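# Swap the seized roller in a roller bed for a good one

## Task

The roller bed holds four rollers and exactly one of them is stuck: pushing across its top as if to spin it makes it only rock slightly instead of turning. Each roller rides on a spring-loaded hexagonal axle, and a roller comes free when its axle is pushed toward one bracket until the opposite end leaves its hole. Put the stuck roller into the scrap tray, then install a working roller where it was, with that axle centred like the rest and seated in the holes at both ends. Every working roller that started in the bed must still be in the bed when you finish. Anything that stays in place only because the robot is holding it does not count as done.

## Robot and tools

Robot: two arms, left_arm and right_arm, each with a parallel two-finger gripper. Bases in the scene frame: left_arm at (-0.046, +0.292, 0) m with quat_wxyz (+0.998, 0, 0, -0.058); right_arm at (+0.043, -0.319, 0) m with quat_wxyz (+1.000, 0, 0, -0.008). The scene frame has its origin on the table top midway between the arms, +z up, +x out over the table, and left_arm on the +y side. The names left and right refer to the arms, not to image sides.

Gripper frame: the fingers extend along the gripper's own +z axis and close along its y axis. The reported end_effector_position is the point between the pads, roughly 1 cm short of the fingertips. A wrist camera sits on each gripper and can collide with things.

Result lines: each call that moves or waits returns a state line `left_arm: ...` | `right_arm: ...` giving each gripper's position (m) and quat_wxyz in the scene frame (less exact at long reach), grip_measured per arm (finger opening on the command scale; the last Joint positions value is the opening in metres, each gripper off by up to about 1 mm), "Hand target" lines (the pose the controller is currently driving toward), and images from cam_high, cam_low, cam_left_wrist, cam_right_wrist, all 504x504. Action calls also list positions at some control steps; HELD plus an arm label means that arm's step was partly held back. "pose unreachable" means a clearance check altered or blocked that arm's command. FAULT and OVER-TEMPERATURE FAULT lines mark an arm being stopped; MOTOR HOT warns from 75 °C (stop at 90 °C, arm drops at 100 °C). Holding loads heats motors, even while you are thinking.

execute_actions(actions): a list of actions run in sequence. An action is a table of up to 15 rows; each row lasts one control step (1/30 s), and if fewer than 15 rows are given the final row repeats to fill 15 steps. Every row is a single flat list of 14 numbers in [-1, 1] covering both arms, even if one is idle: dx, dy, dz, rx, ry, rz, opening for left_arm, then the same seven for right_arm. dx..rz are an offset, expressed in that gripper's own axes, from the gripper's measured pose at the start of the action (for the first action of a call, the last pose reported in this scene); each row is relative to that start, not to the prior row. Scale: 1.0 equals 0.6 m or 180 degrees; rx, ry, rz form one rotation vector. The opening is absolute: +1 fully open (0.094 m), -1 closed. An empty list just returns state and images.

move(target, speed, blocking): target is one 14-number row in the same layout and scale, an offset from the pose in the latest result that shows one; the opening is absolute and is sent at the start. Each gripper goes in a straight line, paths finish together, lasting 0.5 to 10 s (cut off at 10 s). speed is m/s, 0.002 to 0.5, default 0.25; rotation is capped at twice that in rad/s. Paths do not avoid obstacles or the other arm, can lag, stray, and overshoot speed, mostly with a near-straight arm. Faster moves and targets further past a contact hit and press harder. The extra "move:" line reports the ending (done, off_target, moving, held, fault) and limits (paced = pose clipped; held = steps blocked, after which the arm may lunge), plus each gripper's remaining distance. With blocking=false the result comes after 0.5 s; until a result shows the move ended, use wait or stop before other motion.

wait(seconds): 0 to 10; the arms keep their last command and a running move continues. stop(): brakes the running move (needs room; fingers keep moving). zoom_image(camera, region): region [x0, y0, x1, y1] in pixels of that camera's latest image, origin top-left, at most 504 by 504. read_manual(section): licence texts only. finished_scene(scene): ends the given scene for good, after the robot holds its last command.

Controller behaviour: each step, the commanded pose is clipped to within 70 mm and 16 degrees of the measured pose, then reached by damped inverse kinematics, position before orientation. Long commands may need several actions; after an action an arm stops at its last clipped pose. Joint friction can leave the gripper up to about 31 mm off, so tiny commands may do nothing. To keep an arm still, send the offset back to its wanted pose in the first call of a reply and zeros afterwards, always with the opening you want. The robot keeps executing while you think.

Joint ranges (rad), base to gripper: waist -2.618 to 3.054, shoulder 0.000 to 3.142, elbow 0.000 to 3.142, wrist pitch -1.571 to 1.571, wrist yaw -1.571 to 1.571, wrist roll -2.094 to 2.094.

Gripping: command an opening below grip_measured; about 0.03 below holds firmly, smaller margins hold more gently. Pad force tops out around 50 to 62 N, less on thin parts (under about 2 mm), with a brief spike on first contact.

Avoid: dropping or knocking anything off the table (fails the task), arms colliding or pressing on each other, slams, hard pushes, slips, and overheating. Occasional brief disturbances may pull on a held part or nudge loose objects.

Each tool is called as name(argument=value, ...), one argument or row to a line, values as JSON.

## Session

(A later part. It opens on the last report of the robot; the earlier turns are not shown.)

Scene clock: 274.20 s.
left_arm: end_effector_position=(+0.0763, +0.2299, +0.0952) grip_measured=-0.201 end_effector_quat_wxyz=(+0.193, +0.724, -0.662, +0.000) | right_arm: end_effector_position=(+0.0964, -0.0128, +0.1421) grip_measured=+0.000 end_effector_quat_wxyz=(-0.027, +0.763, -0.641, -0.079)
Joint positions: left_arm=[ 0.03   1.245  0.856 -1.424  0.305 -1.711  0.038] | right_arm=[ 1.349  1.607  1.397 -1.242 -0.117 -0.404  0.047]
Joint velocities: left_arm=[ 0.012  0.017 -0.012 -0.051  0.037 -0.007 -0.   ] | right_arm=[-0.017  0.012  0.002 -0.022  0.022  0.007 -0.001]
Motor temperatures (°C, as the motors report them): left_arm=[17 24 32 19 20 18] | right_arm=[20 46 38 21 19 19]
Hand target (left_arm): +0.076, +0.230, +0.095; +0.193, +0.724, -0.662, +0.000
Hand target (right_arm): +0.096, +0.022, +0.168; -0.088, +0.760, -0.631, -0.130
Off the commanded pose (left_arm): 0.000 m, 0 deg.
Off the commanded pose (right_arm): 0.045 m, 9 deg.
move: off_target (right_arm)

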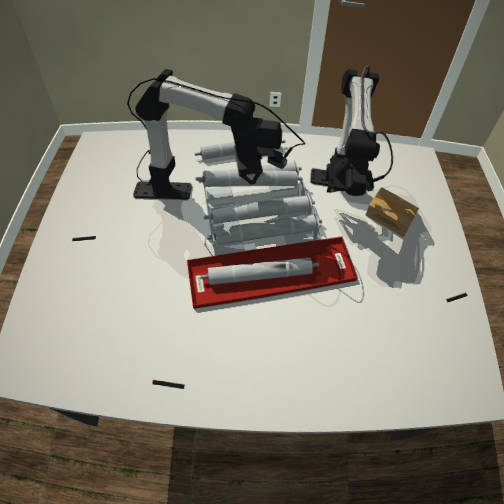

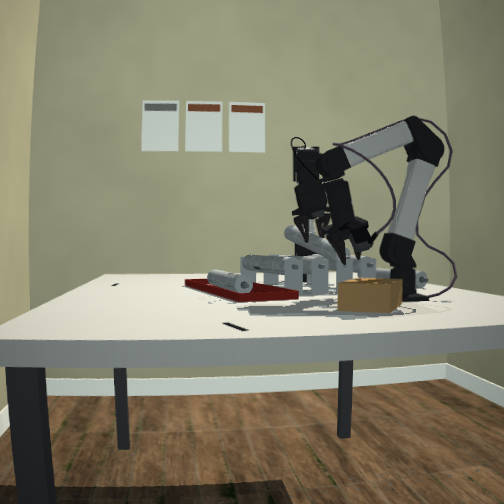

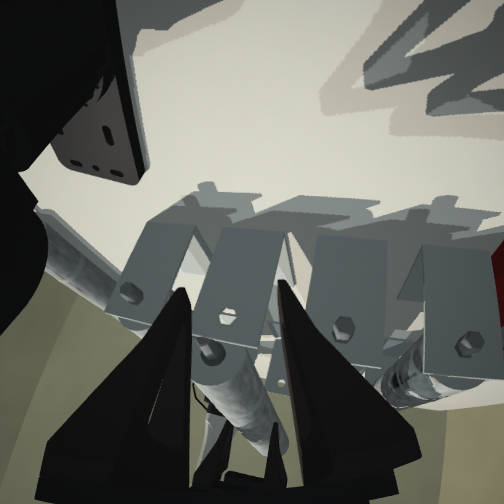

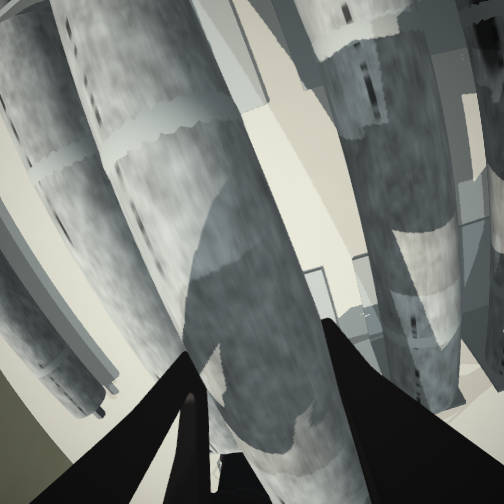

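move(
  target=[0,0,0,0,0,0,-0.2,0,-0.01,-0.07,0,-0.04,0,-0.1],
  speed=0.04,
)

move(
  target=[0,0,0,0,0,0,-0.2,-0.09,-0.01,-0.02,0,-0.03,0,-0.1],
  speed=0.04,
)

zoom_image(
  camera="cam_high",
  region=[170,120,370,300],
)

Scene clock: 279.97 s.
left_arm: end_effector_position=(+0.0763, +0.2299, +0.0952) grip_measured=-0.201 end_effector_quat_wxyz=(+0.193, +0.724, -0.662, +0.000) | right_arm: end_effector_position=(+0.1051, -0.0270, +0.1584) grip_measured=+0.000 end_effector_quat_wxyz=(-0.031, +0.758, -0.644, -0.097)
Joint positions: left_arm=[ 0.03   1.245  0.856 -1.424  0.305 -1.711  0.038] | right_arm=[ 1.288  1.547  1.397 -1.285 -0.154 -0.452  0.047]
Joint velocities: left_arm=[-0.007  0.002  0.012 -0.022 -0.022  0.051 -0.001] | right_arm=[-0.002 -0.017  0.007  0.007 -0.095  0.022  0.   ]
Motor temperatures (°C, as the motors report them): left_arm=[17 24 32 19 20 18] | right_arm=[20 46 39 22 20 19]
Hand target (left_arm): +0.076, +0.230, +0.095; +0.193, +0.724, -0.662, +0.000
Hand target (right_arm): +0.105, -0.018, +0.183; -0.067, +0.757, -0.637, -0.127
Off the commanded pose (left_arm): 0.000 m, 0 deg.
Off the commanded pose (right_arm): 0.027 m, 5 deg.
move: off_target (right_arm)

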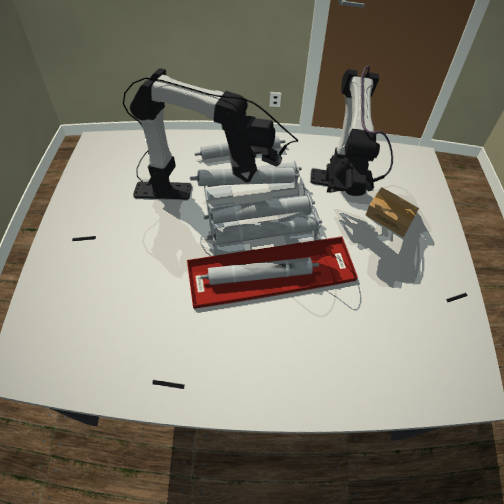

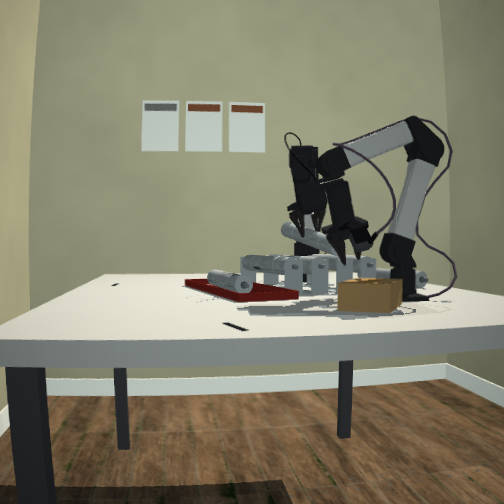

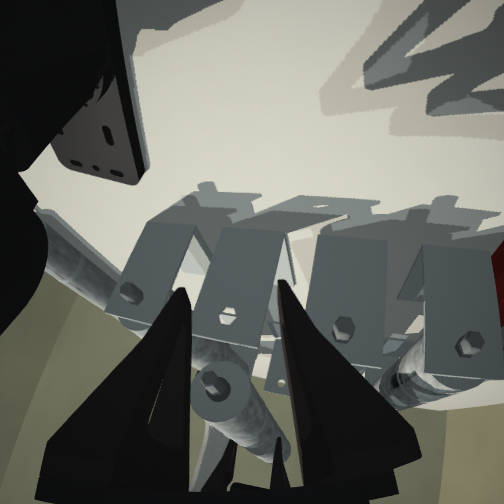

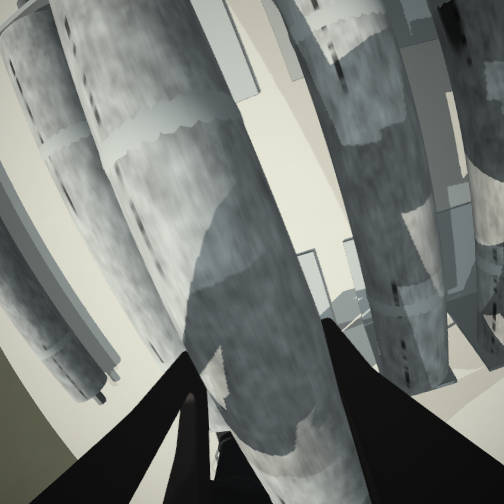

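Scene clock: 281.63 s.
left_arm: end_effector_position=(+0.0763, +0.2299, +0.0952) grip_measured=-0.201 end_effector_quat_wxyz=(+0.193, +0.724, -0.662, +0.000) | right_arm: end_effector_position=(+0.1056, +0.0066, +0.1587) grip_measured=+0.000 end_effector_quat_wxyz=(-0.027, +0.754, -0.648, -0.102)
Joint positions: left_arm=[ 0.03   1.245  0.856 -1.424  0.305 -1.711  0.038] | right_arm=[ 1.312  1.672  1.527 -1.29  -0.162 -0.414  0.047]
Joint velocities: left_arm=[ 0.012 -0.022 -0.002 -0.037 -0.022 -0.007 -0.001] | right_arm=[ 0.012  0.012 -0.002 -0.051 -0.037 -0.007 -0.   ]
Motor temperatures (°C, as the motors report them): left_arm=[17 24 32 19 20 18] | right_arm=[20 45 39 22 20 19]
Hand target (left_arm): +0.076, +0.230, +0.095; +0.193, +0.724, -0.662, +0.000
Hand target (right_arm): +0.103, +0.023, +0.180; -0.060, +0.754, -0.641, -0.133
Off the commanded pose (left_arm): 0.000 m, 0 deg.
Off the commanded pose (right_arm): 0.028 m, 5 deg.
move: off_target (right_arm)

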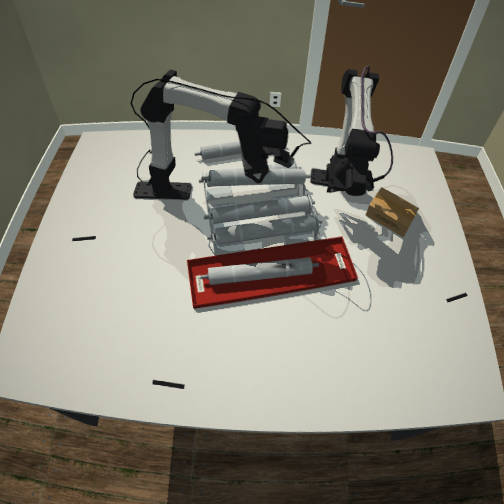

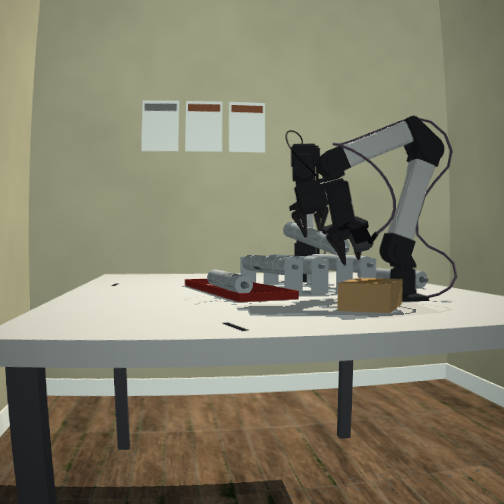

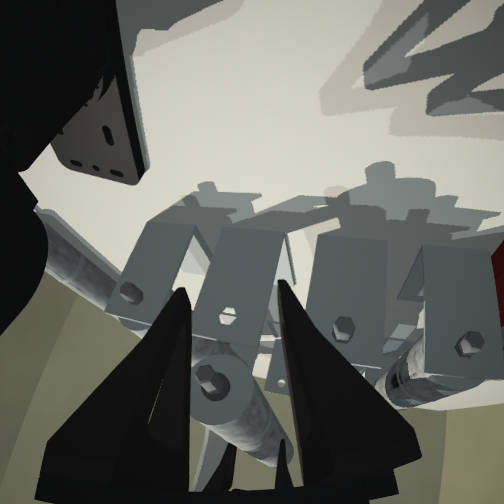

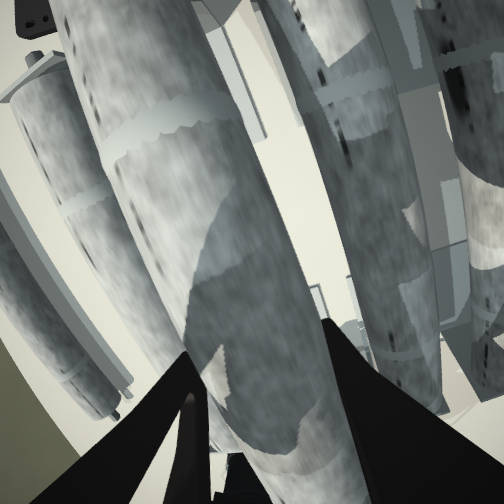

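Region (170, 120, 370, 300) of cam_high's 504x504 image, scaled by 2.520, with more detail than that image has; it fills the top 454 rows of this view, and the rest is white.

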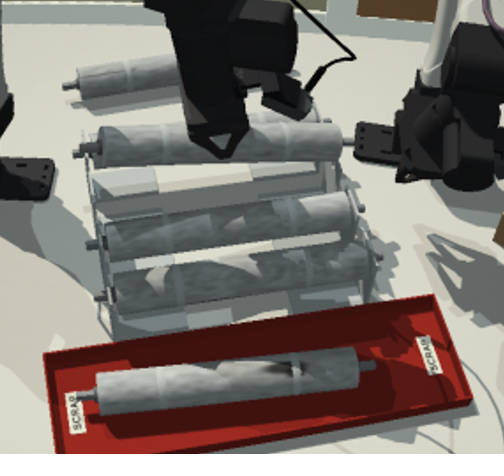

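move(
  target=[0,0,0,0,0,0,-0.2,0.024,0.008,0.08,0,0,0,-0.1],
  speed=0.03,
)

zoom_image(
  camera="cam_high",
  region=[170,120,370,300],
)

Scene clock: 286.57 s.
left_arm: end_effector_position=(+0.0763, +0.2299, +0.0952) grip_measured=-0.201 end_effector_quat_wxyz=(+0.193, +0.724, -0.662, +0.000) | right_arm: end_effector_position=(+0.1013, -0.0074, +0.1157) grip_measured=-0.010 end_effector_quat_wxyz=(-0.017, +0.755, -0.649, -0.091)
Joint positions: left_arm=[ 0.03   1.245  0.856 -1.424  0.305 -1.711  0.038] | right_arm=[ 1.32   1.64   1.326 -1.147 -0.15  -0.41   0.047]
Joint velocities: left_arm=[-0.007 -0.002  0.007  0.022 -0.081 -0.051 -0.   ] | right_arm=[ 0.002 -0.007 -0.022  0.007  0.007  0.007 -0.001]
Motor temperatures (°C, as the motors report them): left_arm=[17 24 32 19 20 18] | right_arm=[20 45 40 21 20 19]
Hand target (left_arm): +0.076, +0.230, +0.095; +0.193, +0.724, -0.662, +0.000
Hand target (right_arm): +0.098, -0.001, +0.110; -0.026, +0.754, -0.648, -0.102
Off the commanded pose (left_arm): 0.000 m, 0 deg.
Off the commanded pose (right_arm): 0.011 m, 2 deg.
move: off_target (right_arm)

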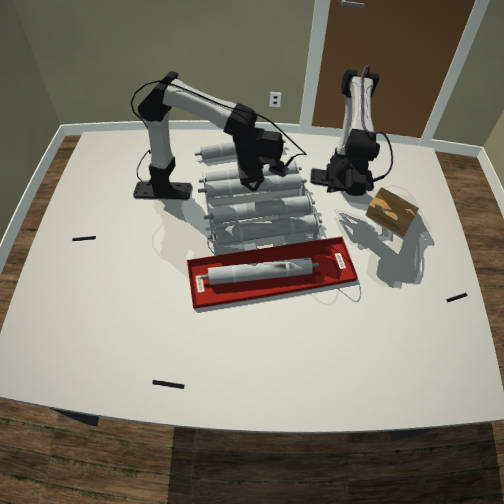

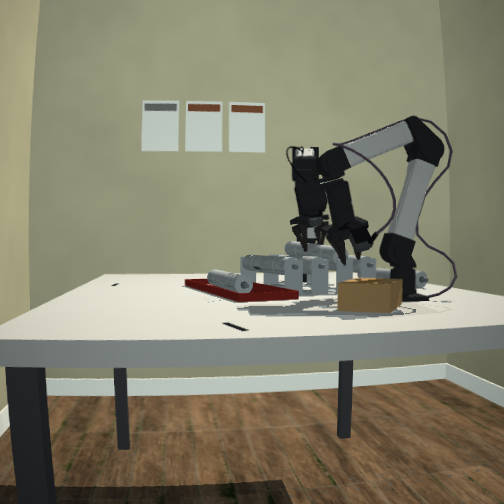

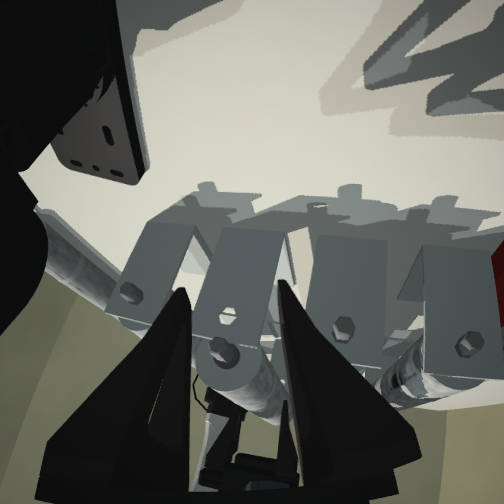

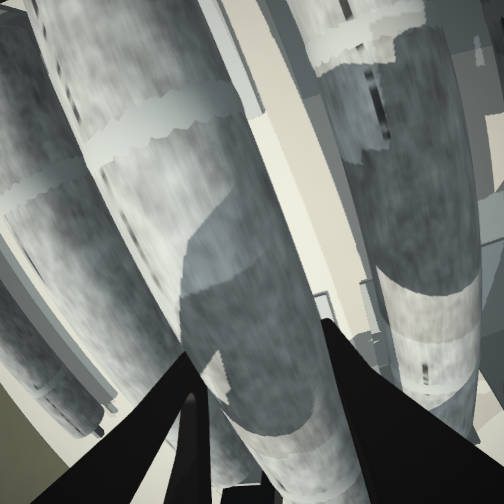

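Region (170, 120, 370, 300) of cam_high's 504x504 image, scaled by 2.520, with more detail than that image has; it fills the top 454 rows of this view, and the rest is white.

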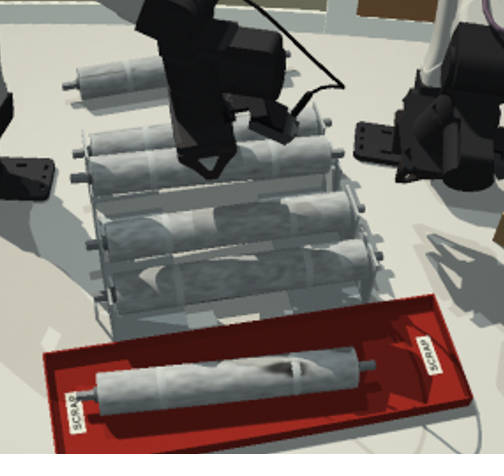

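move(
  target=[0,0,0,0,0,0,-0.2,0,0,0,0,0,0,0.12],
)

move(
  target=[0,0,0,0,0,0,-0.2,-0.02,0,0.035,0,0,0,0.12],
  speed=0.03,
)

move(
  target=[0,0,0,0,0,0,-0.2,0,0,0,0,0,0,-0.1],
)

move(
  target=[0,0,0,0,0,0,-0.2,-0.04,0,0,0,0,0,-0.1],
  speed=0.02,
)

zoom_image(
  camera="cam_high",
  region=[170,120,370,300],
)

Scene clock: 293.87 s.
left_arm: end_effector_position=(+0.0763, +0.2299, +0.0952) grip_measured=-0.201 end_effector_quat_wxyz=(+0.193, +0.724, -0.662, +0.000) | right_arm: end_effector_position=(+0.1013, -0.0076, +0.1158) grip_measured=+0.118 end_effector_quat_wxyz=(-0.017, +0.755, -0.649, -0.091)
Joint positions: left_arm=[ 0.03   1.245  0.856 -1.424  0.305 -1.711  0.038] | right_arm=[ 1.32   1.639  1.326 -1.148 -0.15  -0.41   0.053]
Joint velocities: left_arm=[-0.012  0.007 -0.007 -0.037  0.066 -0.007 -0.   ] | right_arm=[-0.002 -0.022  0.002 -0.11   0.037 -0.022  0.   ]
Motor temperatures (°C, as the motors report them): left_arm=[17 24 32 19 20 18] | right_arm=[20 44 38 22 20 19]
Hand target (left_arm): +0.076, +0.230, +0.095; +0.193, +0.724, -0.662, +0.000
Hand target (right_arm): +0.101, -0.007, +0.116; -0.017, +0.755, -0.649, -0.091
Off the commanded pose (left_arm): 0.000 m, 0 deg.
Off the commanded pose (right_arm): 0.000 m, 0 deg.
move: done

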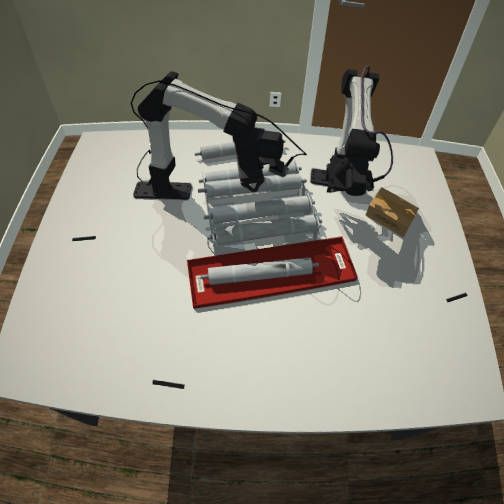

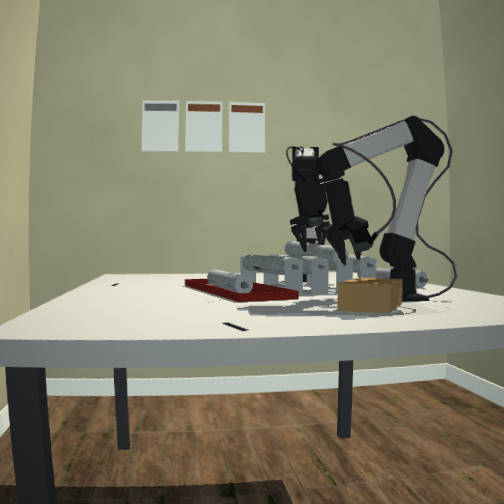

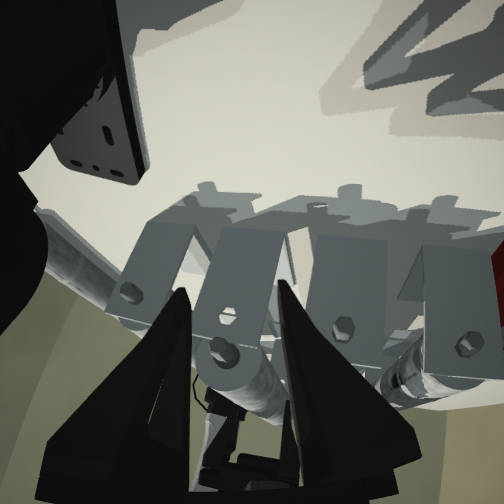

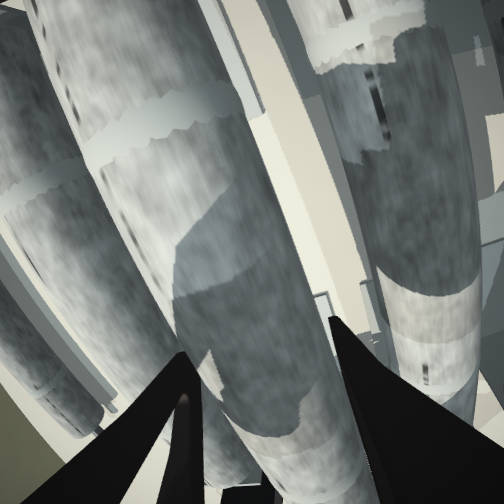

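Scene clock: 294.93 s.
left_arm: end_effector_position=(+0.0763, +0.2299, +0.0952) grip_measured=-0.201 end_effector_quat_wxyz=(+0.193, +0.724, -0.662, +0.000) | right_arm: end_effector_position=(+0.0986, +0.0051, +0.1058) grip_measured=+0.118 end_effector_quat_wxyz=(-0.021, +0.755, -0.649, -0.094)
Joint positions: left_arm=[ 0.03   1.245  0.856 -1.424  0.305 -1.711  0.038] | right_arm=[ 1.337  1.677  1.326 -1.098 -0.15  -0.392  0.053]
Joint velocities: left_arm=[ 0.017 -0.017 -0.012 -0.022  0.051 -0.007 -0.   ] | right_arm=[-0.007  0.002  0.002 -0.051  0.022  0.007  0.   ]
Motor temperatures (°C, as the motors report them): left_arm=[17 24 32 19 20 18] | right_arm=[20 44 38 22 20 19]
Hand target (left_arm): +0.076, +0.230, +0.095; +0.193, +0.724, -0.662, +0.000
Hand target (right_arm): +0.097, +0.007, +0.097; -0.016, +0.755, -0.649, -0.091
Off the commanded pose (left_arm): 0.000 m, 0 deg.
Off the commanded pose (right_arm): 0.009 m, 1 deg.
move: done

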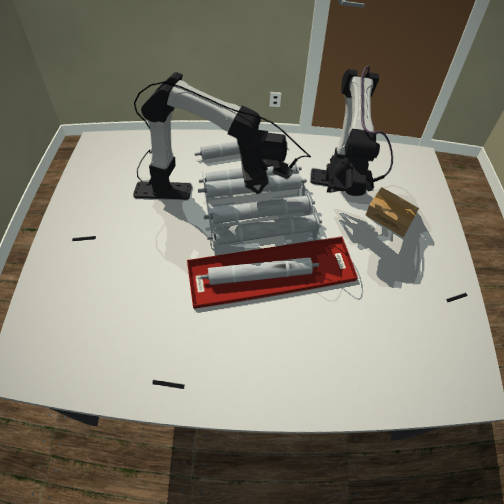

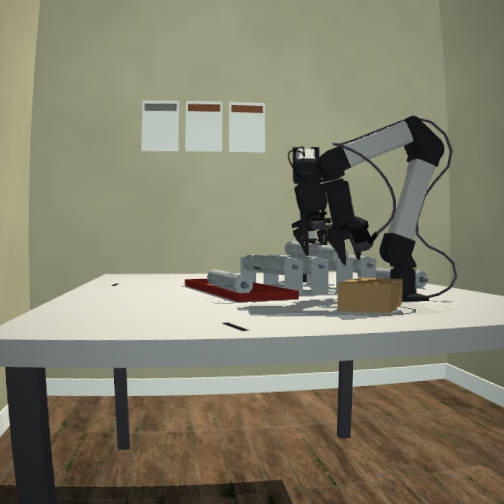

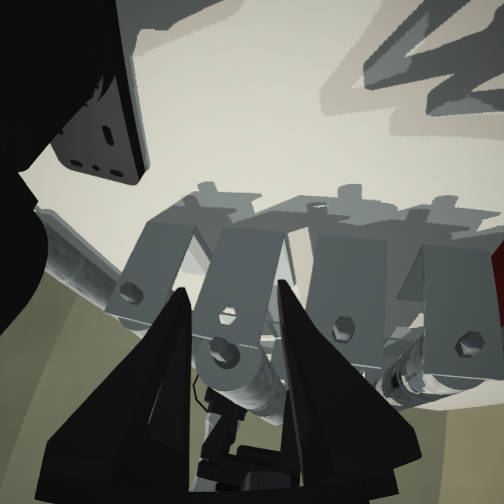

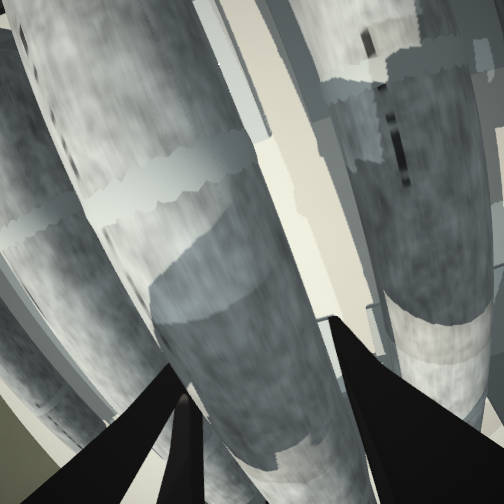

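Scene clock: 295.43 s.
left_arm: end_effector_position=(+0.0763, +0.2299, +0.0952) grip_measured=-0.201 end_effector_quat_wxyz=(+0.193, +0.724, -0.662, +0.000) | right_arm: end_effector_position=(+0.0979, +0.0050, +0.1059) grip_measured=+0.020 end_effector_quat_wxyz=(-0.019, +0.756, -0.647, -0.095)
Joint positions: left_arm=[ 0.03   1.245  0.856 -1.424  0.305 -1.711  0.038] | right_arm=[ 1.338  1.677  1.326 -1.099 -0.154 -0.394  0.048]
Joint velocities: left_arm=[-0.007  0.022 -0.007 -0.037  0.051 -0.022 -0.001] | right_arm=[-0.012 -0.007 -0.012  0.066 -0.051 -0.037 -0.   ]
Motor temperatures (°C, as the motors report them): left_arm=[17 24 32 19 20 18] | right_arm=[20 44 38 22 20 19]
Hand target (left_arm): +0.076, +0.230, +0.095; +0.193, +0.724, -0.662, +0.000
Hand target (right_arm): +0.099, +0.005, +0.106; -0.021, +0.755, -0.649, -0.094
Off the commanded pose (left_arm): 0.000 m, 0 deg.
Off the commanded pose (right_arm): 0.001 m, 0 deg.
move: done

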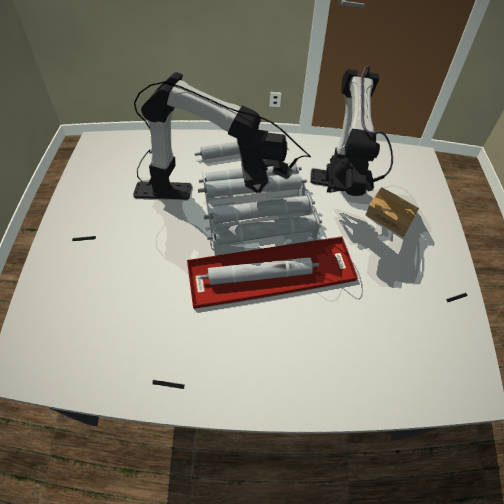

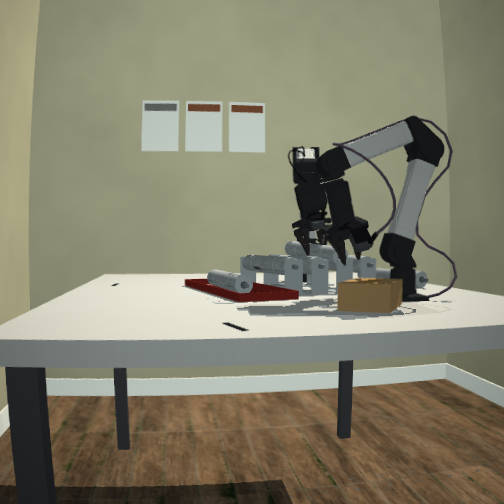

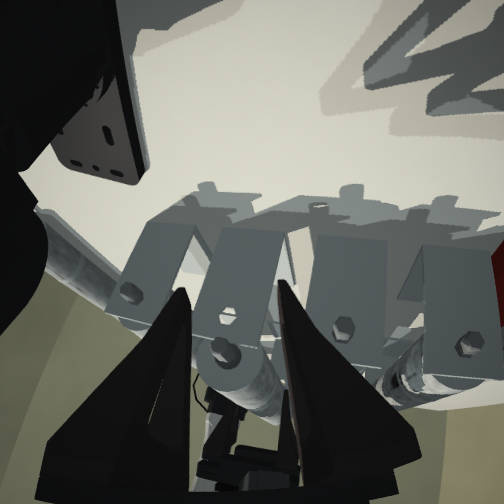

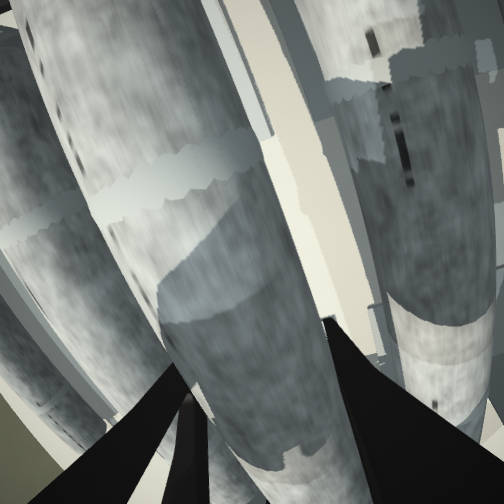

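Scene clock: 296.87 s.
left_arm: end_effector_position=(+0.0763, +0.2299, +0.0952) grip_measured=-0.201 end_effector_quat_wxyz=(+0.193, +0.724, -0.662, +0.000) | right_arm: end_effector_position=(+0.0953, +0.0139, +0.0974) grip_measured=+0.020 end_effector_quat_wxyz=(+0.001, +0.756, -0.650, -0.080)
Joint positions: left_arm=[ 0.03   1.245  0.856 -1.424  0.305 -1.711  0.038] | right_arm=[ 1.357  1.756  1.388 -1.13  -0.143 -0.375  0.048]
Joint velocities: left_arm=[-0.012 -0.002  0.002 -0.022 -0.022 -0.022  0.   ] | right_arm=[ 0.012  0.002  0.022  0.037  0.095  0.022 -0.001]
Motor temperatures (°C, as the motors report them): left_arm=[17 24 32 19 20 18] | right_arm=[20 44 38 22 19 19]
Hand target (left_arm): +0.076, +0.230, +0.095; +0.193, +0.724, -0.662, +0.000
Hand target (right_arm): +0.094, +0.028, +0.110; -0.019, +0.756, -0.647, -0.096
Off the commanded pose (left_arm): 0.000 m, 0 deg.
Off the commanded pose (right_arm): 0.019 m, 3 deg.
move: off_target (right_arm)

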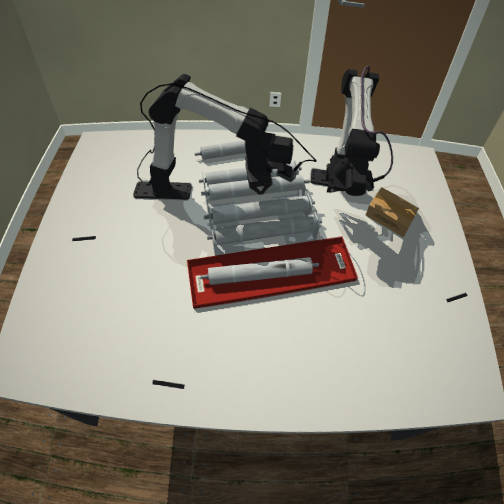

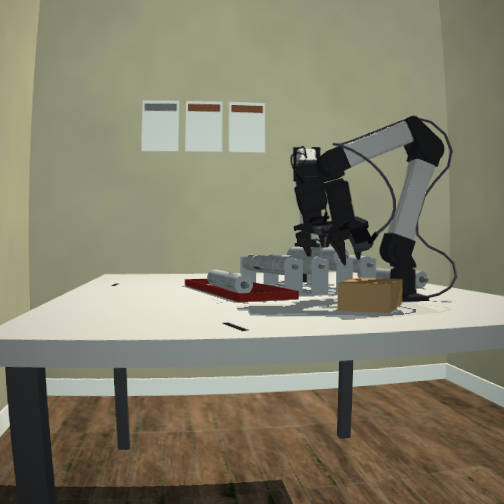

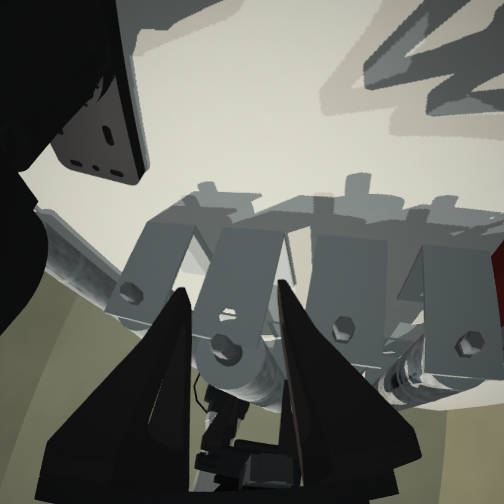

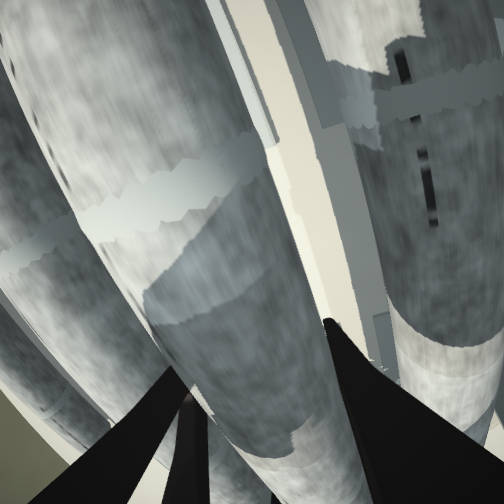

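Region (170, 120, 370, 300) of cam_high's 504x504 image, scaled by 2.520, with more detail than that image has; it fills the top 454 rows of this view, and the rest is white.

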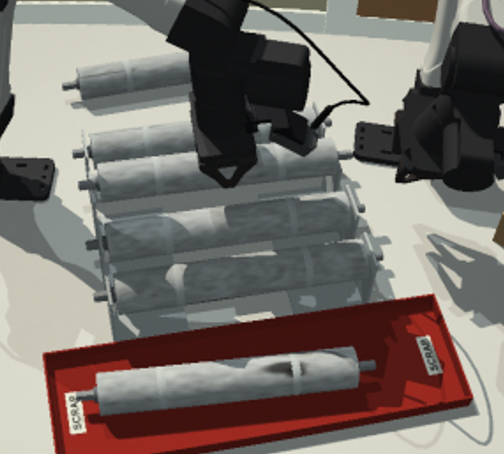

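move(
  target=[0.093,0.03,0.04,0,0,0,-0.3,0,0,-0.02,0,0,0,-0.1],
  speed=0.05,
)

move(
  target=[0,0,0,0,0,0,-0.9,0,0,-0.02,0,0,0,-0.1],
)

Scene clock: 302.70 s.
left_arm: end_effector_position=(+0.0645, +0.1688, +0.0968) grip_measured=-0.299 end_effector_quat_wxyz=(+0.196, +0.720, -0.666, +0.002) | right_arm: end_effector_position=(+0.0952, +0.0133, +0.0974) grip_measured=+0.020 end_effector_quat_wxyz=(+0.002, +0.756, -0.650, -0.079)
Joint positions: left_arm=[-0.332  1.227  0.856 -1.317  0.377 -2.075  0.033] | right_arm=[ 1.357  1.756  1.388 -1.133 -0.142 -0.375  0.048]
Joint velocities: left_arm=[ 0.022  0.002 -0.017  0.007 -0.051 -0.037 -0.   ] | right_arm=[ 0.012 -0.012 -0.007  0.007 -0.022  0.007 -0.   ]
Motor temperatures (°C, as the motors report them): left_arm=[17 24 32 19 20 18] | right_arm=[20 44 39 21 19 19]
Hand target (left_arm): +0.059, +0.167, +0.093; +0.202, +0.720, -0.664, +0.001
Hand target (right_arm): +0.096, +0.013, +0.109; +0.001, +0.756, -0.650, -0.080
Off the commanded pose (left_arm): 0.007 m, 1 deg.
Off the commanded pose (right_arm): 0.012 m, 0 deg.
joint sent to its limit (left arm) — the command would take joint 6 (wrist roll) past its lower limit, so that joint was sent only as far as its limit.
move: off_target (right_arm)

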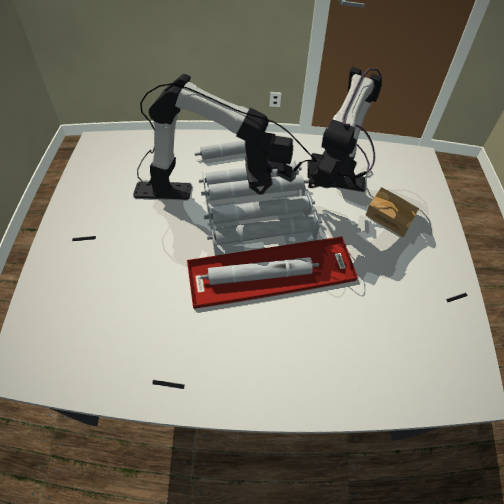

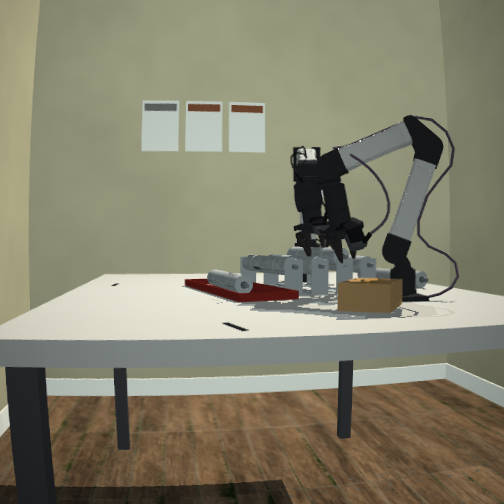

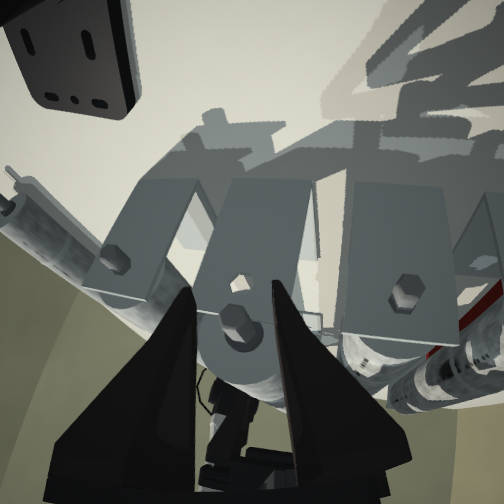

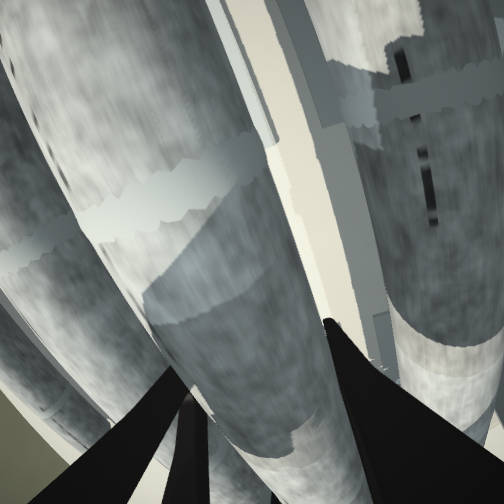

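Scene clock: 303.40 s.
left_arm: end_effector_position=(+0.0644, +0.1688, +0.0968) grip_measured=-0.804 end_effector_quat_wxyz=(+0.196, +0.720, -0.666, +0.001) | right_arm: end_effector_position=(+0.0953, +0.0131, +0.0974) grip_measured=+0.020 end_effector_quat_wxyz=(+0.002, +0.756, -0.650, -0.079)
Joint positions: left_arm=[-0.332  1.227  0.856 -1.318  0.377 -2.075  0.009] | right_arm=[ 1.357  1.756  1.388 -1.133 -0.142 -0.375  0.048]
Joint velocities: left_arm=[-0.002 -0.002  0.012 -0.007 -0.022 -0.037  0.   ] | right_arm=[ 0.007 -0.007  0.007  0.037 -0.007 -0.037 -0.   ]
Motor temperatures (°C, as the motors report them): left_arm=[17 24 32 19 20 18] | right_arm=[20 44 39 21 19 19]
Hand target (left_arm): +0.065, +0.169, +0.097; +0.196, +0.720, -0.666, +0.002
Hand target (right_arm): +0.096, +0.012, +0.109; +0.002, +0.756, -0.650, -0.079
Off the commanded pose (left_arm): 0.000 m, 0 deg.
Off the commanded pose (right_arm): 0.012 m, 0 deg.
move: off_target (right_arm)

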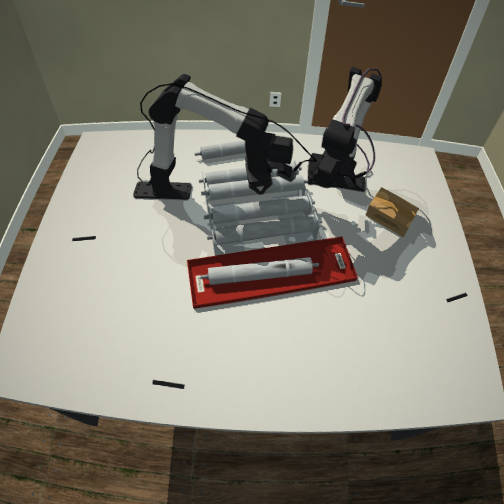

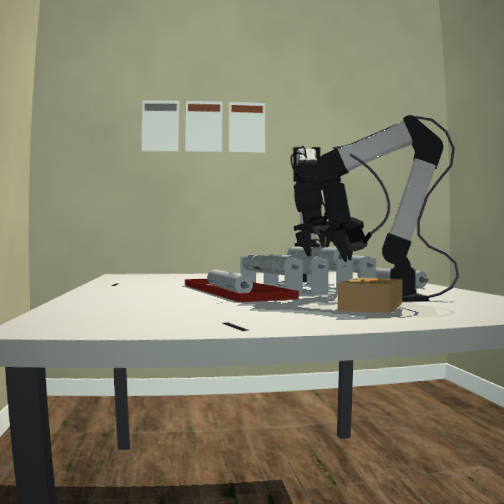

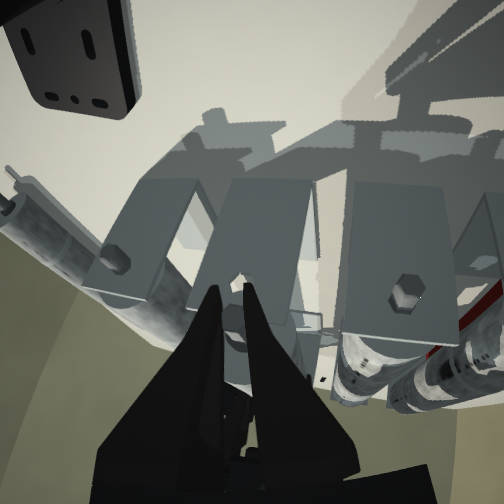

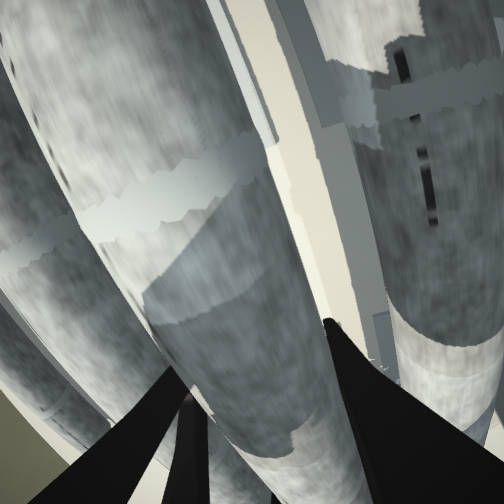

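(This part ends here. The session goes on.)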